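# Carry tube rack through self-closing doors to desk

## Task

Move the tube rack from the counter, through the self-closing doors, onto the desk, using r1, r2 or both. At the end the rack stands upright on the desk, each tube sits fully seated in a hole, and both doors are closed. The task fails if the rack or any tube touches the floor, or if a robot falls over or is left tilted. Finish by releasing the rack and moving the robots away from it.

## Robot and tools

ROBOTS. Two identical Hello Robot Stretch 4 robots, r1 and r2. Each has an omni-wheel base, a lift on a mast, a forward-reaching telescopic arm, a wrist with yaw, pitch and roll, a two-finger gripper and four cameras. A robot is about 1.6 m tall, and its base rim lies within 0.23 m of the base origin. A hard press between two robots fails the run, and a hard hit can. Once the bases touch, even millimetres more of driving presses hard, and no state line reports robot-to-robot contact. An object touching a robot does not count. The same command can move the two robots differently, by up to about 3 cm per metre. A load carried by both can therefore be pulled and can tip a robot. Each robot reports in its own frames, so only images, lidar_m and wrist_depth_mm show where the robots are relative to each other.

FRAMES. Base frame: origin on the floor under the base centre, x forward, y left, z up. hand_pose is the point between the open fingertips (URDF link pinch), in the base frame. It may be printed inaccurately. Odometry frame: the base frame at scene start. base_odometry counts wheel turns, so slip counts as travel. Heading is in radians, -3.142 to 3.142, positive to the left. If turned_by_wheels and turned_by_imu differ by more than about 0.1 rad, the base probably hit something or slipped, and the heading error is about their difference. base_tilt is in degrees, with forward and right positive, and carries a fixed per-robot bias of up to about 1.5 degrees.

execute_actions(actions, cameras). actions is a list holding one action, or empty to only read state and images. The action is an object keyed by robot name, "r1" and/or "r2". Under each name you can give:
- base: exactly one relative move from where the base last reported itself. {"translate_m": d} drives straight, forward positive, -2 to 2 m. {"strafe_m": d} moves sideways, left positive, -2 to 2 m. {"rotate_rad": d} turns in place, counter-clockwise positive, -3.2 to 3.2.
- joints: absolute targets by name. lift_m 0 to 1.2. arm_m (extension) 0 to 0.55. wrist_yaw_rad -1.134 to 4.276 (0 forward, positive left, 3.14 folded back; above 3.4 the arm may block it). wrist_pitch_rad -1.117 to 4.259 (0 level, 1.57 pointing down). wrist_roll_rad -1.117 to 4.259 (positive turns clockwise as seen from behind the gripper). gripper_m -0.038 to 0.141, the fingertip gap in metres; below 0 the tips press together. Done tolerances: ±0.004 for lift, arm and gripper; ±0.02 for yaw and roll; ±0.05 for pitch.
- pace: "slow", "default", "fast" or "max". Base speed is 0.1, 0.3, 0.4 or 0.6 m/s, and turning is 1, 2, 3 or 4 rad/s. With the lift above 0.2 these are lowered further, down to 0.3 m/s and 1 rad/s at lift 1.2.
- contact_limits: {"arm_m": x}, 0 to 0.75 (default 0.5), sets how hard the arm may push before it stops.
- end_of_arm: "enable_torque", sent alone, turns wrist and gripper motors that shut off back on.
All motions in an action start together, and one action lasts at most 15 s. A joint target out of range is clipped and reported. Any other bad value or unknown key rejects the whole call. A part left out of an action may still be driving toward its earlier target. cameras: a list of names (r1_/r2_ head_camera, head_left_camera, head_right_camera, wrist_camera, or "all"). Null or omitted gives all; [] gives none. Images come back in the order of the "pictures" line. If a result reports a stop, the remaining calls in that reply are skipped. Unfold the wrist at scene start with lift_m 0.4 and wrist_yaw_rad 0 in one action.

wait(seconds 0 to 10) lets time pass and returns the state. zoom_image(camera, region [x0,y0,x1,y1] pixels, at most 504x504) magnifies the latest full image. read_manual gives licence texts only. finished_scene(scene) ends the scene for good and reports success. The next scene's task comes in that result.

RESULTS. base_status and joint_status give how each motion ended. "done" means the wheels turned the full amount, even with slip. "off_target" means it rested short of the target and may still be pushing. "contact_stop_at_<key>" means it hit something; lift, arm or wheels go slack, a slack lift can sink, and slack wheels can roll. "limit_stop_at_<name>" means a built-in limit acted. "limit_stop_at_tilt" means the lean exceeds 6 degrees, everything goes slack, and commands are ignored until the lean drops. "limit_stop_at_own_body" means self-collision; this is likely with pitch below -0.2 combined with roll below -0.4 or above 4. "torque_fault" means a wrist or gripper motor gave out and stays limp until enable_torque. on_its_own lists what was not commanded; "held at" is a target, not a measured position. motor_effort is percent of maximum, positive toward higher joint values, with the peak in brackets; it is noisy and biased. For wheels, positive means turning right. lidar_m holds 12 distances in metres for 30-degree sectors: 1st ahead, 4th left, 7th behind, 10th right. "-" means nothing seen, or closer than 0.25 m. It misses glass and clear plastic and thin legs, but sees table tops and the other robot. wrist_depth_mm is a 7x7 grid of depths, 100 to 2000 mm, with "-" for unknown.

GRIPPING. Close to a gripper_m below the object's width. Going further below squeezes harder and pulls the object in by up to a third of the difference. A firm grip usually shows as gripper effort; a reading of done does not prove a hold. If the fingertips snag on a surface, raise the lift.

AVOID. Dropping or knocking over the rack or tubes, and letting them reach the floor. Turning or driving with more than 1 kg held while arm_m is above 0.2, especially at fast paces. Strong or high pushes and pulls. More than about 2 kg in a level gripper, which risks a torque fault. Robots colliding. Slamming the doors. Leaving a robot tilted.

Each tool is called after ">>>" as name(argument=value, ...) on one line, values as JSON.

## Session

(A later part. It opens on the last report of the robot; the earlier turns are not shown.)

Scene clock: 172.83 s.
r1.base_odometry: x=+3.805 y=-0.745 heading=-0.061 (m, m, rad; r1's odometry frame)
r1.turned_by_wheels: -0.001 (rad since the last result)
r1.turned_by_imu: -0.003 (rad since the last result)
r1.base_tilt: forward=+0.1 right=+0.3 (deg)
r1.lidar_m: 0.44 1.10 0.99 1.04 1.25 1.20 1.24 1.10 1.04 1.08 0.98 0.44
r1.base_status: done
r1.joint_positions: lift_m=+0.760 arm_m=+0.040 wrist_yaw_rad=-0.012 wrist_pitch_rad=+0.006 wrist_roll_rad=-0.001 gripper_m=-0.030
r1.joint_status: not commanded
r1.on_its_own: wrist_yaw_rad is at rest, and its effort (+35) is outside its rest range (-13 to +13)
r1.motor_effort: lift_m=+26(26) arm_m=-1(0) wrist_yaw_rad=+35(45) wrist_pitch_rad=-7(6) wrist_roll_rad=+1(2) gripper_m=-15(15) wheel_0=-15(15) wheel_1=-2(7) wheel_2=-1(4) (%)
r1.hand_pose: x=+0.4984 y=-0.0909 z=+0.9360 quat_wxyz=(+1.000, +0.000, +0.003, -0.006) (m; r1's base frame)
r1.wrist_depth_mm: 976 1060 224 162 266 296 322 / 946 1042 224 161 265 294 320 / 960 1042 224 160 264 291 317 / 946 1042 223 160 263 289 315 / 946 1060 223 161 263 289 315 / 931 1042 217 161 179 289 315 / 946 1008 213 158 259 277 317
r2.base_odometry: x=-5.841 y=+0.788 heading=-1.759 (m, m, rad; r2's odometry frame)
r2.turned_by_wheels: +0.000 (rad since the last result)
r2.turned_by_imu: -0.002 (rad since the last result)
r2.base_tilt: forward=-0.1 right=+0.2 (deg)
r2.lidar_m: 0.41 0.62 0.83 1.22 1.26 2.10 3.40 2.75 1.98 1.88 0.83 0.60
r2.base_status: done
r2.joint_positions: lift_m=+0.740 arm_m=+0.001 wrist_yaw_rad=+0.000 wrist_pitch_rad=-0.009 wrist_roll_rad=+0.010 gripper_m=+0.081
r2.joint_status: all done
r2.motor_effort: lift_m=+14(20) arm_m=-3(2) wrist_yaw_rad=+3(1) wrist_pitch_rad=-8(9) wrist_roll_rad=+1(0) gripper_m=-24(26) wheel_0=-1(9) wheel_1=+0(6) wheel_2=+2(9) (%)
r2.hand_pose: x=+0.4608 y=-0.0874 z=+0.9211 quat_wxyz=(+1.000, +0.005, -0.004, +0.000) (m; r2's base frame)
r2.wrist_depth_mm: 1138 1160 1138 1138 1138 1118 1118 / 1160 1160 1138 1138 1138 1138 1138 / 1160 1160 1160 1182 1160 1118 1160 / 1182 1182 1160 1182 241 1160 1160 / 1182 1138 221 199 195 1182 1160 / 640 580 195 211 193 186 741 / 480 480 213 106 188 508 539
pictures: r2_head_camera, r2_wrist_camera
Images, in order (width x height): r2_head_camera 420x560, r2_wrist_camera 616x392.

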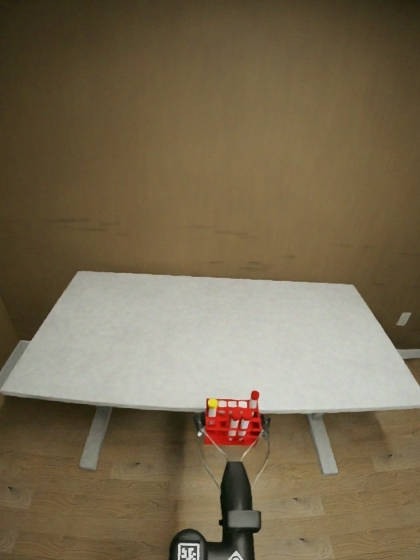

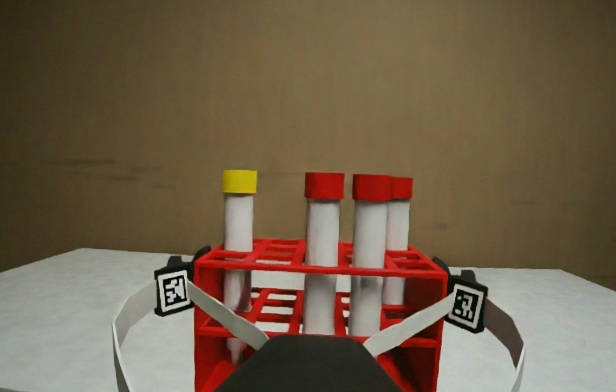

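>>> execute_actions(actions=[{"r2":{"joints":{"lift_m":0.655,"arm_m":0.3},"pace":"slow"},"r1":{"base":{"translate_m":0.3},"pace":"slow"}}], cameras=["r2_wrist_camera"])

Scene clock: 177.50 s.
r1.base_odometry: x=+4.104 y=-0.763 heading=-0.059 (m, m, rad; r1's odometry frame)
r1.turned_by_wheels: +0.002 (rad since the last result)
r1.turned_by_imu: +0.004 (rad since the last result)
r1.base_tilt: forward=+0.0 right=+0.2 (deg)
r1.lidar_m: 0.43 0.94 0.86 0.90 1.19 1.47 1.54 1.27 1.18 1.21 0.68 0.51
r1.base_status: done
r1.joint_positions: lift_m=+0.760 arm_m=+0.040 wrist_yaw_rad=+0.022 wrist_pitch_rad=+0.006 wrist_roll_rad=-0.001 gripper_m=-0.030
r1.joint_status: not commanded
r1.on_its_own: wrist_yaw_rad is at rest, and its effort (-62) is outside its rest range (-13 to +13)
r1.motor_effort: lift_m=+26(26) arm_m=+0(0) wrist_yaw_rad=-62(62) wrist_pitch_rad=-6(6) wrist_roll_rad=+2(2) gripper_m=-15(14) wheel_0=+17(17) wheel_1=+5(12) wheel_2=+8(10) (%)
r1.hand_pose: x=+0.5013 y=-0.0811 z=+0.9361 quat_wxyz=(+1.000, +0.000, +0.003, +0.011) (m; r1's base frame)
r1.wrist_depth_mm: 798 741 165 236 230 227 - / 788 750 165 235 232 227 223 / 788 750 165 235 232 226 224 / 788 741 168 234 231 226 223 / 788 750 241 236 230 227 223 / 768 750 171 178 230 226 221 / 778 161 169 159 156 225 -
r2.base_odometry: x=-5.841 y=+0.788 heading=-1.759 (m, m, rad; r2's odometry frame)
r2.turned_by_wheels: +0.000 (rad since the last result)
r2.turned_by_imu: -0.001 (rad since the last result)
r2.base_tilt: forward=-0.1 right=+0.2 (deg)
r2.lidar_m: 0.58 0.60 0.87 1.21 1.26 2.01 3.39 2.76 1.99 1.90 0.82 0.62
r2.base_status: not commanded
r2.joint_positions: lift_m=+0.655 arm_m=+0.299 wrist_yaw_rad=+0.000 wrist_pitch_rad=-0.009 wrist_roll_rad=+0.010 gripper_m=+0.081
r2.joint_status: all done
r2.motor_effort: lift_m=+13(13) arm_m=+5(4) wrist_yaw_rad=+0(0) wrist_pitch_rad=-8(9) wrist_roll_rad=+0(1) gripper_m=-27(25) wheel_0=+0(0) wheel_1=-1(1) wheel_2=+2(2) (%)
r2.hand_pose: x=+0.7586 y=-0.0874 z=+0.8362 quat_wxyz=(+1.000, +0.005, -0.004, +0.000) (m; r2's base frame)
r2.wrist_depth_mm: 866 854 866 866 854 842 842 / 878 866 866 878 866 854 854 / 878 866 878 866 866 866 854 / 904 878 866 878 243 878 866 / 707 750 222 199 194 878 878 / 424 387 195 212 193 185 492 / 319 319 213 106 188 340 357
pictures: r2_wrist_camera
Images, in order (width x height): r2_wrist_camera 616x392.

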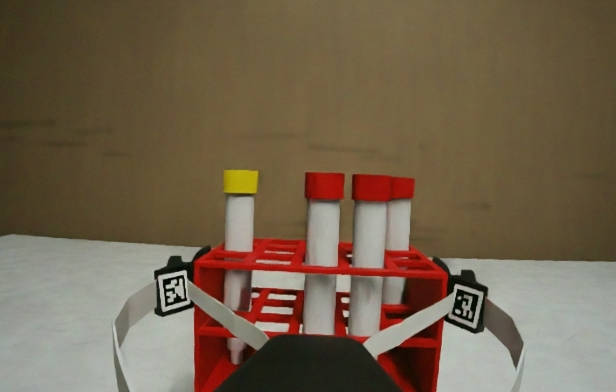

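>>> execute_actions(actions=[{"r2":{"joints":{"lift_m":0.612},"pace":"slow"},"r1":{"base":{"translate_m":0.2},"pace":"slow"}}], cameras=["r2_wrist_camera","r1_wrist_camera"])

Scene clock: 181.00 s.
r1.base_odometry: x=+4.304 y=-0.774 heading=-0.059 (m, m, rad; r1's odometry frame)
r1.turned_by_wheels: +0.000 (rad since the last result)
r1.turned_by_imu: +0.001 (rad since the last result)
r1.base_tilt: forward=+0.1 right=+0.2 (deg)
r1.lidar_m: 0.42 0.80 0.77 0.81 1.08 1.62 1.71 1.36 1.27 0.92 0.58 0.49
r1.base_status: done
r1.joint_positions: lift_m=+0.760 arm_m=+0.040 wrist_yaw_rad=+0.003 wrist_pitch_rad=+0.006 wrist_roll_rad=-0.001 gripper_m=-0.030
r1.joint_status: not commanded
r1.motor_effort: lift_m=+26(26) arm_m=-1(0) wrist_yaw_rad=-7(62) wrist_pitch_rad=-6(6) wrist_roll_rad=+3(1) gripper_m=-16(15) wheel_0=+2(17) wheel_1=+1(5) wheel_2=-1(7) (%)
r1.hand_pose: x=+0.4997 y=-0.0867 z=+0.9361 quat_wxyz=(+1.000, +0.000, +0.003, +0.001) (m; r1's base frame)
r1.wrist_depth_mm: 535 469 407 163 227 210 - / 535 462 407 162 226 212 202 / 539 466 404 163 226 211 202 / 535 466 404 162 227 211 202 / 544 466 407 163 226 211 202 / 544 469 211 163 220 211 202 / 539 455 257 160 224 207 -
r2.base_odometry: x=-5.841 y=+0.788 heading=-1.759 (m, m, rad; r2's odometry frame)
r2.turned_by_wheels: +0.000 (rad since the last result)
r2.turned_by_imu: +0.000 (rad since the last result)
r2.base_tilt: forward=-0.1 right=+0.2 (deg)
r2.lidar_m: 0.58 0.62 0.85 1.21 1.28 1.92 3.39 2.74 2.00 1.90 0.84 0.61
r2.base_status: not commanded
r2.joint_positions: lift_m=+0.612 arm_m=+0.299 wrist_yaw_rad=+0.000 wrist_pitch_rad=-0.009 wrist_roll_rad=+0.010 gripper_m=+0.081
r2.joint_status: all done
r2.motor_effort: lift_m=+13(13) arm_m=+4(4) wrist_yaw_rad=+2(2) wrist_pitch_rad=-9(9) wrist_roll_rad=+0(0) gripper_m=-25(27) wheel_0=+0(0) wheel_1=+0(1) wheel_2=+2(2) (%)
r2.hand_pose: x=+0.7586 y=-0.0874 z=+0.7931 quat_wxyz=(+1.000, +0.005, -0.004, +0.000) (m; r2's base frame)
r2.wrist_depth_mm: 878 854 854 854 866 842 854 / 866 866 866 854 866 842 854 / 866 878 866 866 866 866 854 / 878 891 878 866 242 866 866 / 530 564 221 198 194 676 683 / 317 290 195 211 193 186 370 / 238 238 213 106 189 253 267
pictures: r1_wrist_camera, r2_wrist_camera
Images, in order (width x height): r1_wrist_camera 616x392, r2_wrist_camera 616x392.

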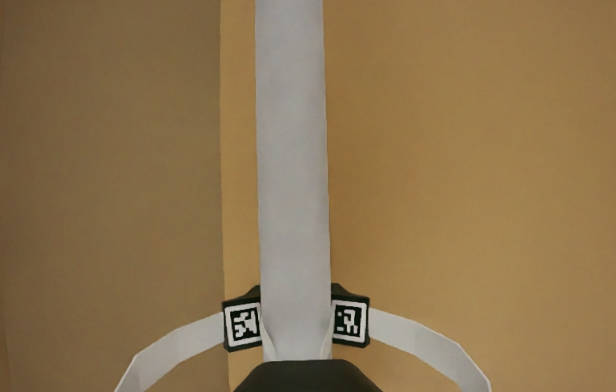

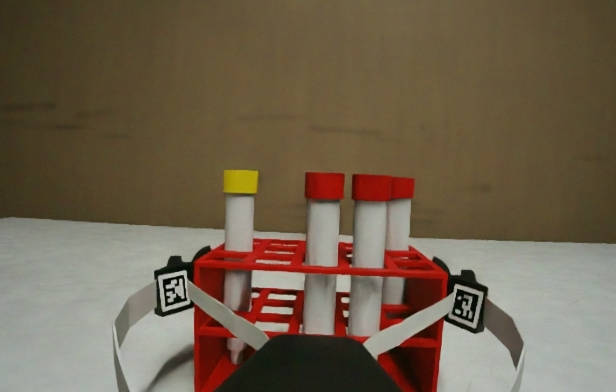

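>>> execute_actions(actions=[{"r2":{"joints":{"lift_m":0.604},"pace":"slow"},"r1":{"base":{"translate_m":0.06},"pace":"slow"}}], cameras=[])

Scene clock: 183.13 s.
r1.base_odometry: x=+4.363 y=-0.778 heading=-0.059 (m, m, rad; r1's odometry frame)
r1.turned_by_wheels: -0.001 (rad since the last result)
r1.turned_by_imu: -0.002 (rad since the last result)
r1.base_tilt: forward=+0.0 right=+0.1 (deg)
r1.lidar_m: 0.42 0.72 0.76 0.77 1.05 1.69 1.77 1.37 1.29 0.86 0.57 0.50
r1.base_status: done
r1.joint_positions: lift_m=+0.760 arm_m=+0.040 wrist_yaw_rad=-0.009 wrist_pitch_rad=+0.006 wrist_roll_rad=-0.001 gripper_m=-0.030
r1.joint_status: not commanded
r1.on_its_own: wrist_yaw_rad is at rest, and its effort (+25) is outside its rest range (-13 to +13)
r1.motor_effort: lift_m=+26(26) arm_m=+0(0) wrist_yaw_rad=+25(26) wrist_pitch_rad=-5(6) wrist_roll_rad=+1(2) gripper_m=-12(16) wheel_0=-4(4) wheel_1=+1(3) wheel_2=-5(6) (%)
r1.hand_pose: x=+0.4987 y=-0.0899 z=+0.9361 quat_wxyz=(+1.000, +0.000, +0.003, -0.004) (m; r1's base frame)
r1.wrist_depth_mm: 433 382 320 163 227 210 - / 436 379 319 162 227 210 198 / 433 379 319 162 228 211 199 / 433 377 319 162 227 210 200 / 436 379 317 162 228 211 200 / 433 379 315 162 182 211 198 / 430 382 262 159 224 202 -
r2.base_odometry: x=-5.841 y=+0.788 heading=-1.759 (m, m, rad; r2's odometry frame)
r2.turned_by_wheels: +0.000 (rad since the last result)
r2.turned_by_imu: +0.000 (rad since the last result)
r2.base_tilt: forward=-0.1 right=+0.2 (deg)
r2.lidar_m: 0.57 0.61 0.85 1.22 1.27 1.89 3.36 2.76 2.01 1.89 0.86 0.61
r2.base_status: not commanded
r2.joint_positions: lift_m=+0.604 arm_m=+0.299 wrist_yaw_rad=+0.000 wrist_pitch_rad=-0.011 wrist_roll_rad=+0.010 gripper_m=+0.081
r2.joint_status: all done
r2.motor_effort: lift_m=+12(13) arm_m=+4(4) wrist_yaw_rad=+1(2) wrist_pitch_rad=-4(7) wrist_roll_rad=+0(0) gripper_m=-25(26) wheel_0=+0(0) wheel_1=+0(0) wheel_2=+2(2) (%)
r2.hand_pose: x=+0.7586 y=-0.0874 z=+0.7857 quat_wxyz=(+1.000, +0.005, -0.005, +0.000) (m; r2's base frame)
r2.wrist_depth_mm: 866 866 866 854 842 854 854 / 866 866 866 866 866 854 854 / 866 878 866 866 866 878 866 / 878 878 878 878 243 878 866 / 504 535 221 198 194 647 668 / 301 276 193 211 193 185 353 / 226 226 213 106 188 241 255
pictures: none
No camera images: the call's "cameras" was empty. Leave "cameras" out to get every camera's image.

Touchdown (pitch effort unloaded). Release both.

>>> execute_actions(actions=[{"r2":{"joints":{"gripper_m":0.141}},"r1":{"joints":{"gripper_m":0.065}}}], cameras=["r2_wrist_camera","r1_wrist_camera"])

Scene clock: 185.00 s.
r1.base_odometry: x=+4.364 y=-0.778 heading=-0.059 (m, m, rad; r1's odometry frame)
r1.turned_by_wheels: +0.000 (rad since the last result)
r1.turned_by_imu: +0.000 (rad since the last result)
r1.base_tilt: forward=+0.0 right=+0.4 (deg)
r1.lidar_m: 0.47 0.74 0.74 0.75 1.04 1.69 1.78 1.39 1.29 0.85 0.58 0.51
r1.base_status: not commanded
r1.joint_positions: lift_m=+0.760 arm_m=+0.040 wrist_yaw_rad=+0.000 wrist_pitch_rad=+0.006 wrist_roll_rad=-0.001 gripper_m=+0.065
r1.joint_status: all done
r1.motor_effort: lift_m=+26(26) arm_m=-1(0) wrist_yaw_rad=+0(30) wrist_pitch_rad=-6(6) wrist_roll_rad=+1(1) gripper_m=-2(14) wheel_0=-2(4) wheel_1=+1(1) wheel_2=-2(5) (%)
r1.hand_pose: x=+0.4994 y=-0.0875 z=+0.9361 quat_wxyz=(+1.000, +0.000, +0.003, +0.000) (m; r1's base frame)
r1.wrist_depth_mm: 449 387 322 195 250 230 - / 445 389 324 196 250 231 219 / 445 389 322 278 251 232 218 / 442 387 325 278 247 232 218 / 445 389 324 278 248 232 218 / 445 387 198 278 190 232 219 / 445 389 319 143 247 225 -
r2.base_odometry: x=-5.841 y=+0.788 heading=-1.759 (m, m, rad; r2's odometry frame)
r2.turned_by_wheels: +0.000 (rad since the last result)
r2.turned_by_imu: +0.000 (rad since the last result)
r2.base_tilt: forward=-0.2 right=+0.2 (deg)
r2.lidar_m: 0.59 0.62 0.86 1.22 1.26 1.87 3.40 2.77 1.97 1.89 0.82 0.61
r2.base_status: not commanded
r2.joint_positions: lift_m=+0.604 arm_m=+0.299 wrist_yaw_rad=+0.000 wrist_pitch_rad=-0.011 wrist_roll_rad=+0.010 gripper_m=+0.141
r2.joint_status: all done
r2.motor_effort: lift_m=+12(13) arm_m=+4(4) wrist_yaw_rad=+1(2) wrist_pitch_rad=-3(4) wrist_roll_rad=+0(1) gripper_m=+0(26) wheel_0=+0(0) wheel_1=-1(1) wheel_2=+2(2) (%)
r2.hand_pose: x=+0.7586 y=-0.0874 z=+0.7857 quat_wxyz=(+1.000, +0.005, -0.005, +0.000) (m; r2's base frame)
r2.wrist_depth_mm: 866 866 854 854 854 854 842 / 878 866 866 866 866 866 854 / 878 878 878 866 878 866 878 / 878 878 866 866 260 866 866 / 504 535 236 209 230 640 661 / 301 293 206 209 200 218 351 / 226 224 229 106 234 240 253
pictures: r1_wrist_camera, r2_wrist_camera
Images, in order (width x height): r1_wrist_camera 616x392, r2_wrist_camera 616x392.

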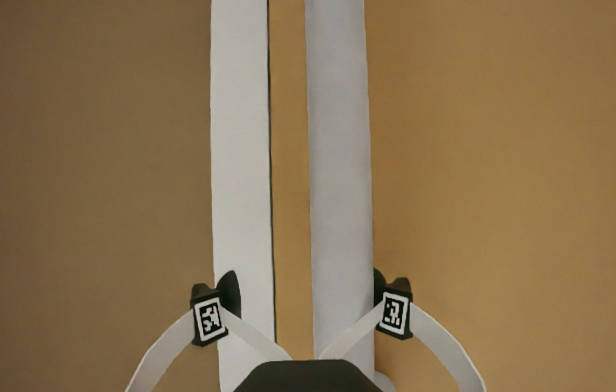

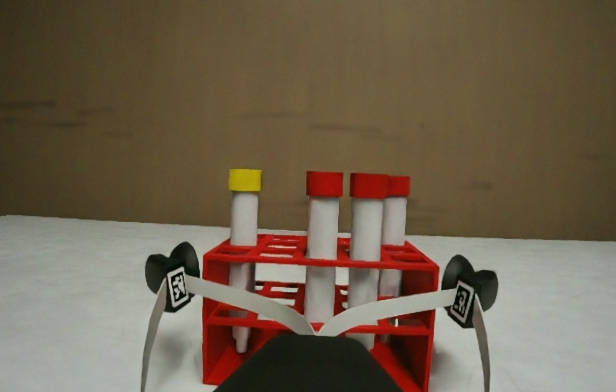

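>>> execute_actions(actions=[{"r2":{"joints":{"arm_m":0.12}},"r1":{"base":{"strafe_m":-0.022}}}], cameras=["r2_wrist_camera","r1_wrist_camera"])

>>> execute_actions(actions=[{"r2":{"base":{"translate_m":-0.3},"joints":{"arm_m":0.01}},"r1":{"base":{"translate_m":-0.4}}}])

Scene clock: 186.97 s.
r1.base_odometry: x=+4.362 y=-0.800 heading=-0.059 (m, m, rad; r1's odometry frame)
r1.turned_by_wheels: +0.000 (rad since the last result)
r1.turned_by_imu: -0.001 (rad since the last result)
r1.base_tilt: forward=+0.1 right=+0.2 (deg)
r1.lidar_m: 0.48 0.72 0.76 0.81 1.06 1.70 1.79 1.36 1.26 0.84 0.58 0.51
r1.base_status: done
r1.joint_positions: lift_m=+0.760 arm_m=+0.040 wrist_yaw_rad=+0.000 wrist_pitch_rad=+0.006 wrist_roll_rad=-0.001 gripper_m=+0.065
r1.joint_status: not commanded
r1.motor_effort: lift_m=+26(26) arm_m=+0(0) wrist_yaw_rad=+1(0) wrist_pitch_rad=-5(6) wrist_roll_rad=+1(1) gripper_m=-3(1) wheel_0=-1(7) wheel_1=+0(9) wheel_2=+0(0) (%)
r1.hand_pose: x=+0.4994 y=-0.0874 z=+0.9361 quat_wxyz=(+1.000, +0.000, +0.003, +0.000) (m; r1's base frame)
r1.wrist_depth_mm: 430 377 312 213 264 240 - / 433 373 317 212 266 241 225 / 430 373 315 210 265 241 225 / 427 373 314 208 265 241 225 / 430 373 314 208 266 242 226 / 433 377 198 208 196 242 226 / 430 375 314 142 266 235 -
r2.base_odometry: x=-5.841 y=+0.788 heading=-1.759 (m, m, rad; r2's odometry frame)
r2.turned_by_wheels: +0.000 (rad since the last result)
r2.turned_by_imu: +0.000 (rad since the last result)
r2.base_tilt: forward=-0.1 right=+0.2 (deg)
r2.lidar_m: 0.58 0.62 0.86 1.22 1.27 1.84 3.40 2.76 1.98 1.89 0.84 0.62
r2.base_status: not commanded
r2.joint_positions: lift_m=+0.604 arm_m=+0.121 wrist_yaw_rad=+0.000 wrist_pitch_rad=-0.010 wrist_roll_rad=+0.010 gripper_m=+0.141
r2.joint_status: all done
r2.motor_effort: lift_m=+13(13) arm_m=-4(5) wrist_yaw_rad=+2(2) wrist_pitch_rad=-5(5) wrist_roll_rad=+0(0) gripper_m=+2(0) wheel_0=+0(0) wheel_1=-1(1) wheel_2=+2(2) (%)
r2.hand_pose: x=+0.5801 y=-0.0874 z=+0.7855 quat_wxyz=(+1.000, +0.005, -0.005, +0.000) (m; r2's base frame)
r2.wrist_depth_mm: 1042 1025 1025 1025 1025 1025 1042 / 1042 1042 1042 1025 1042 1042 1025 / 1042 1042 1042 1042 1042 1042 1025 / 1060 1060 1060 410 1060 1042 1042 / 504 535 504 421 549 647 661 / 303 293 287 347 300 218 355 / 257 255 254 106 257 247 256
pictures: r1_wrist_camera, r2_wrist_camera
Images, in order (width x height): r1_wrist_camera 616x392, r2_wrist_camera 616x392.

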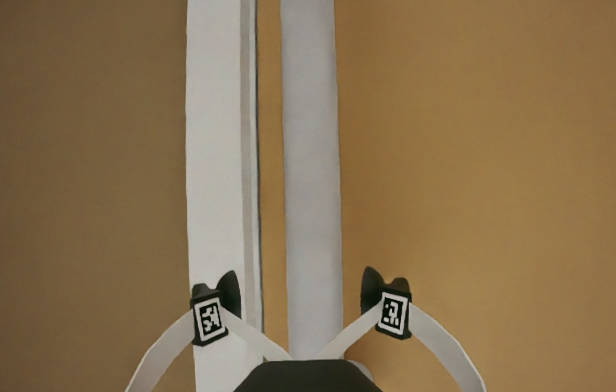

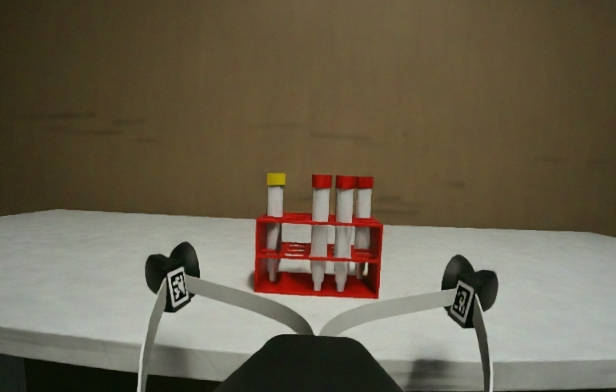

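Scene clock: 189.77 s.
r1.base_odometry: x=+3.963 y=-0.776 heading=-0.059 (m, m, rad; r1's odometry frame)
r1.turned_by_wheels: +0.000 (rad since the last result)
r1.turned_by_imu: +0.000 (rad since the last result)
r1.base_tilt: forward=+0.1 right=+0.3 (deg)
r1.lidar_m: 0.89 1.01 0.95 0.96 1.28 1.37 1.42 1.17 1.10 1.14 0.95 0.89
r1.base_status: done
r1.joint_positions: lift_m=+0.760 arm_m=+0.040 wrist_yaw_rad=+0.000 wrist_pitch_rad=+0.006 wrist_roll_rad=-0.001 gripper_m=+0.065
r1.joint_status: not commanded
r1.motor_effort: lift_m=+25(25) arm_m=+0(0) wrist_yaw_rad=+0(1) wrist_pitch_rad=-6(5) wrist_roll_rad=+1(1) gripper_m=-1(2) wheel_0=+0(4) wheel_1=+0(5) wheel_2=-2(8) (%)
r1.hand_pose: x=+0.4994 y=-0.0874 z=+0.9361 quat_wxyz=(+1.000, +0.000, +0.003, +0.000) (m; r1's base frame)
r1.wrist_depth_mm: 891 878 778 661 621 564 525 / 891 891 759 668 621 564 525 / 891 878 768 661 627 564 530 / 904 878 768 668 621 564 525 / 878 891 778 676 627 564 525 / 878 878 197 691 196 564 525 / 866 891 759 142 621 549 521
r2.base_odometry: x=-5.785 y=+1.083 heading=-1.759 (m, m, rad; r2's odometry frame)
r2.turned_by_wheels: +0.000 (rad since the last result)
r2.turned_by_imu: +0.000 (rad since the last result)
r2.base_tilt: forward=-0.1 right=+0.2 (deg)
r2.lidar_m: 0.87 0.93 1.27 1.21 1.27 1.85 3.06 2.76 2.00 1.90 1.98 0.93
r2.base_status: done
r2.joint_positions: lift_m=+0.604 arm_m=+0.011 wrist_yaw_rad=+0.000 wrist_pitch_rad=-0.010 wrist_roll_rad=+0.010 gripper_m=+0.141
r2.joint_status: all done
r2.motor_effort: lift_m=+13(13) arm_m=-4(6) wrist_yaw_rad=+0(0) wrist_pitch_rad=-5(5) wrist_roll_rad=+1(0) gripper_m=-1(0) wheel_0=+0(5) wheel_1=+0(6) wheel_2=+0(9) (%)
r2.hand_pose: x=+0.4701 y=-0.0874 z=+0.7855 quat_wxyz=(+1.000, +0.005, -0.005, +0.000) (m; r2's base frame)
r2.wrist_depth_mm: 1464 1430 1430 1430 1430 1397 1397 / 1464 1430 1430 1430 1430 1430 1397 / 1464 1397 1430 1430 1430 1397 1430 / 1464 1430 1464 1098 1430 1430 1430 / 1464 768 699 842 759 661 820 / 1499 1025 1499 1464 1464 219 1430 / 1499 1229 1464 106 1464 1464 1464
pictures: r1_head_camera, r1_head_left_camera, r1_head_right_camera, r1_wrist_camera, r2_head_camera, r2_head_left_camera, r2_head_right_camera, r2_wrist_camera
Images, in order (width x height): r1_head_camera 420x560, r1_head_left_camera 420x672, r1_head_right_camera 420x672, r1_wrist_camera 616x392, r2_head_camera 420x560, r2_head_left_camera 420x672, r2_head_right_camera 420x672, r2_wrist_camera 616x392.

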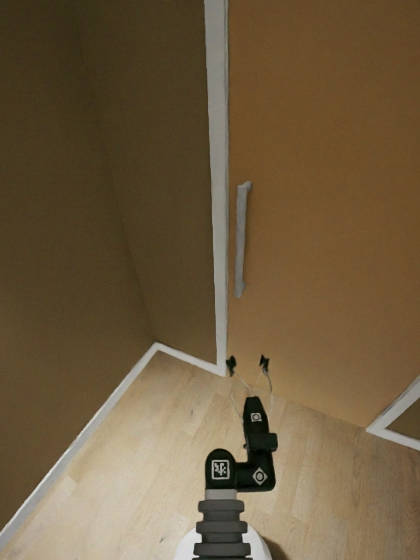

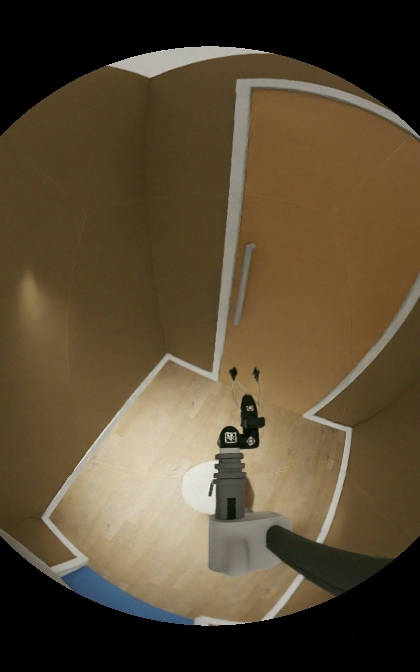

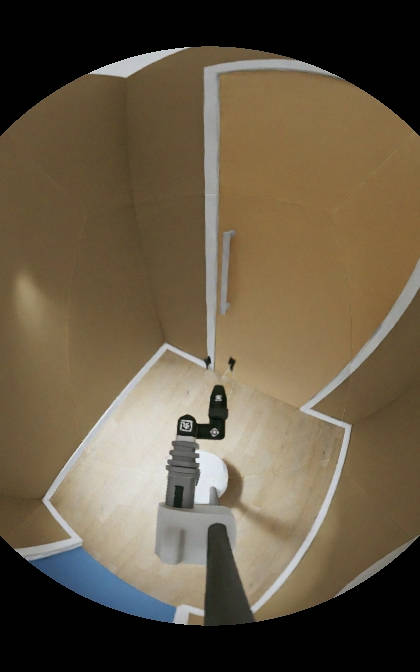

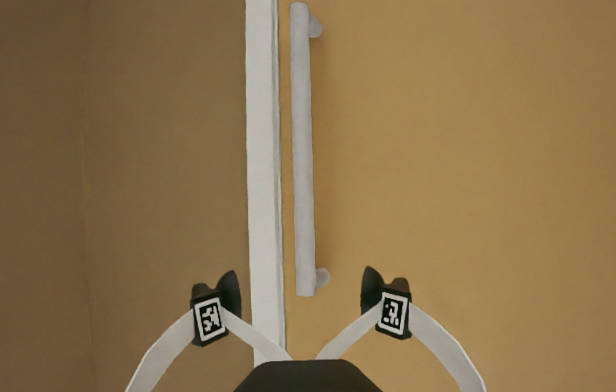

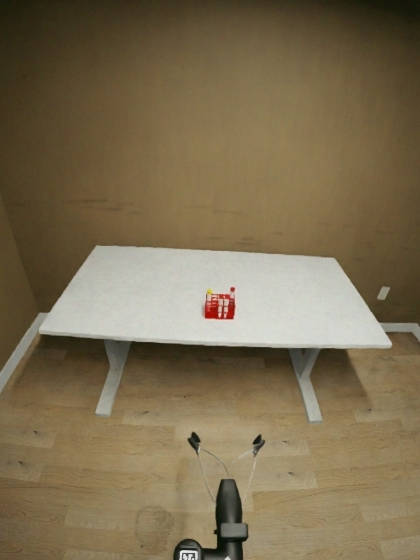

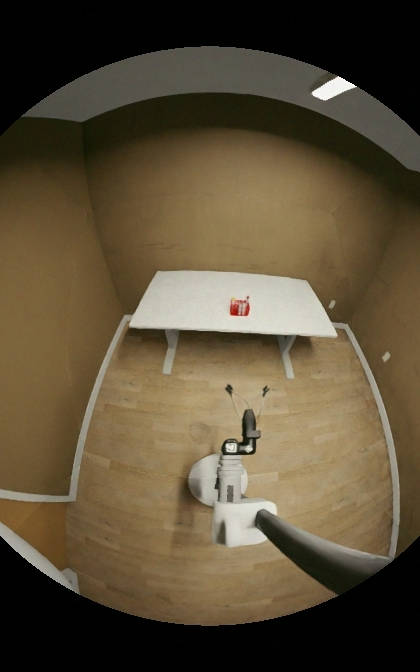

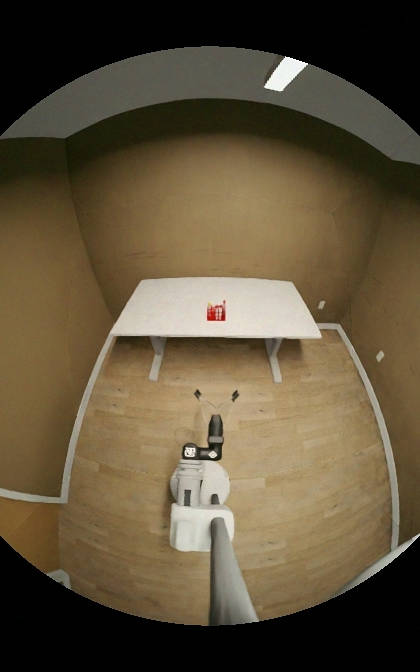

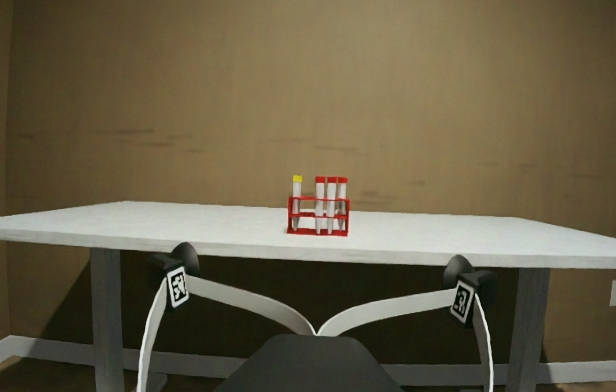

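>>> finished_scene(scene=1)

The scene is finished: the task was done.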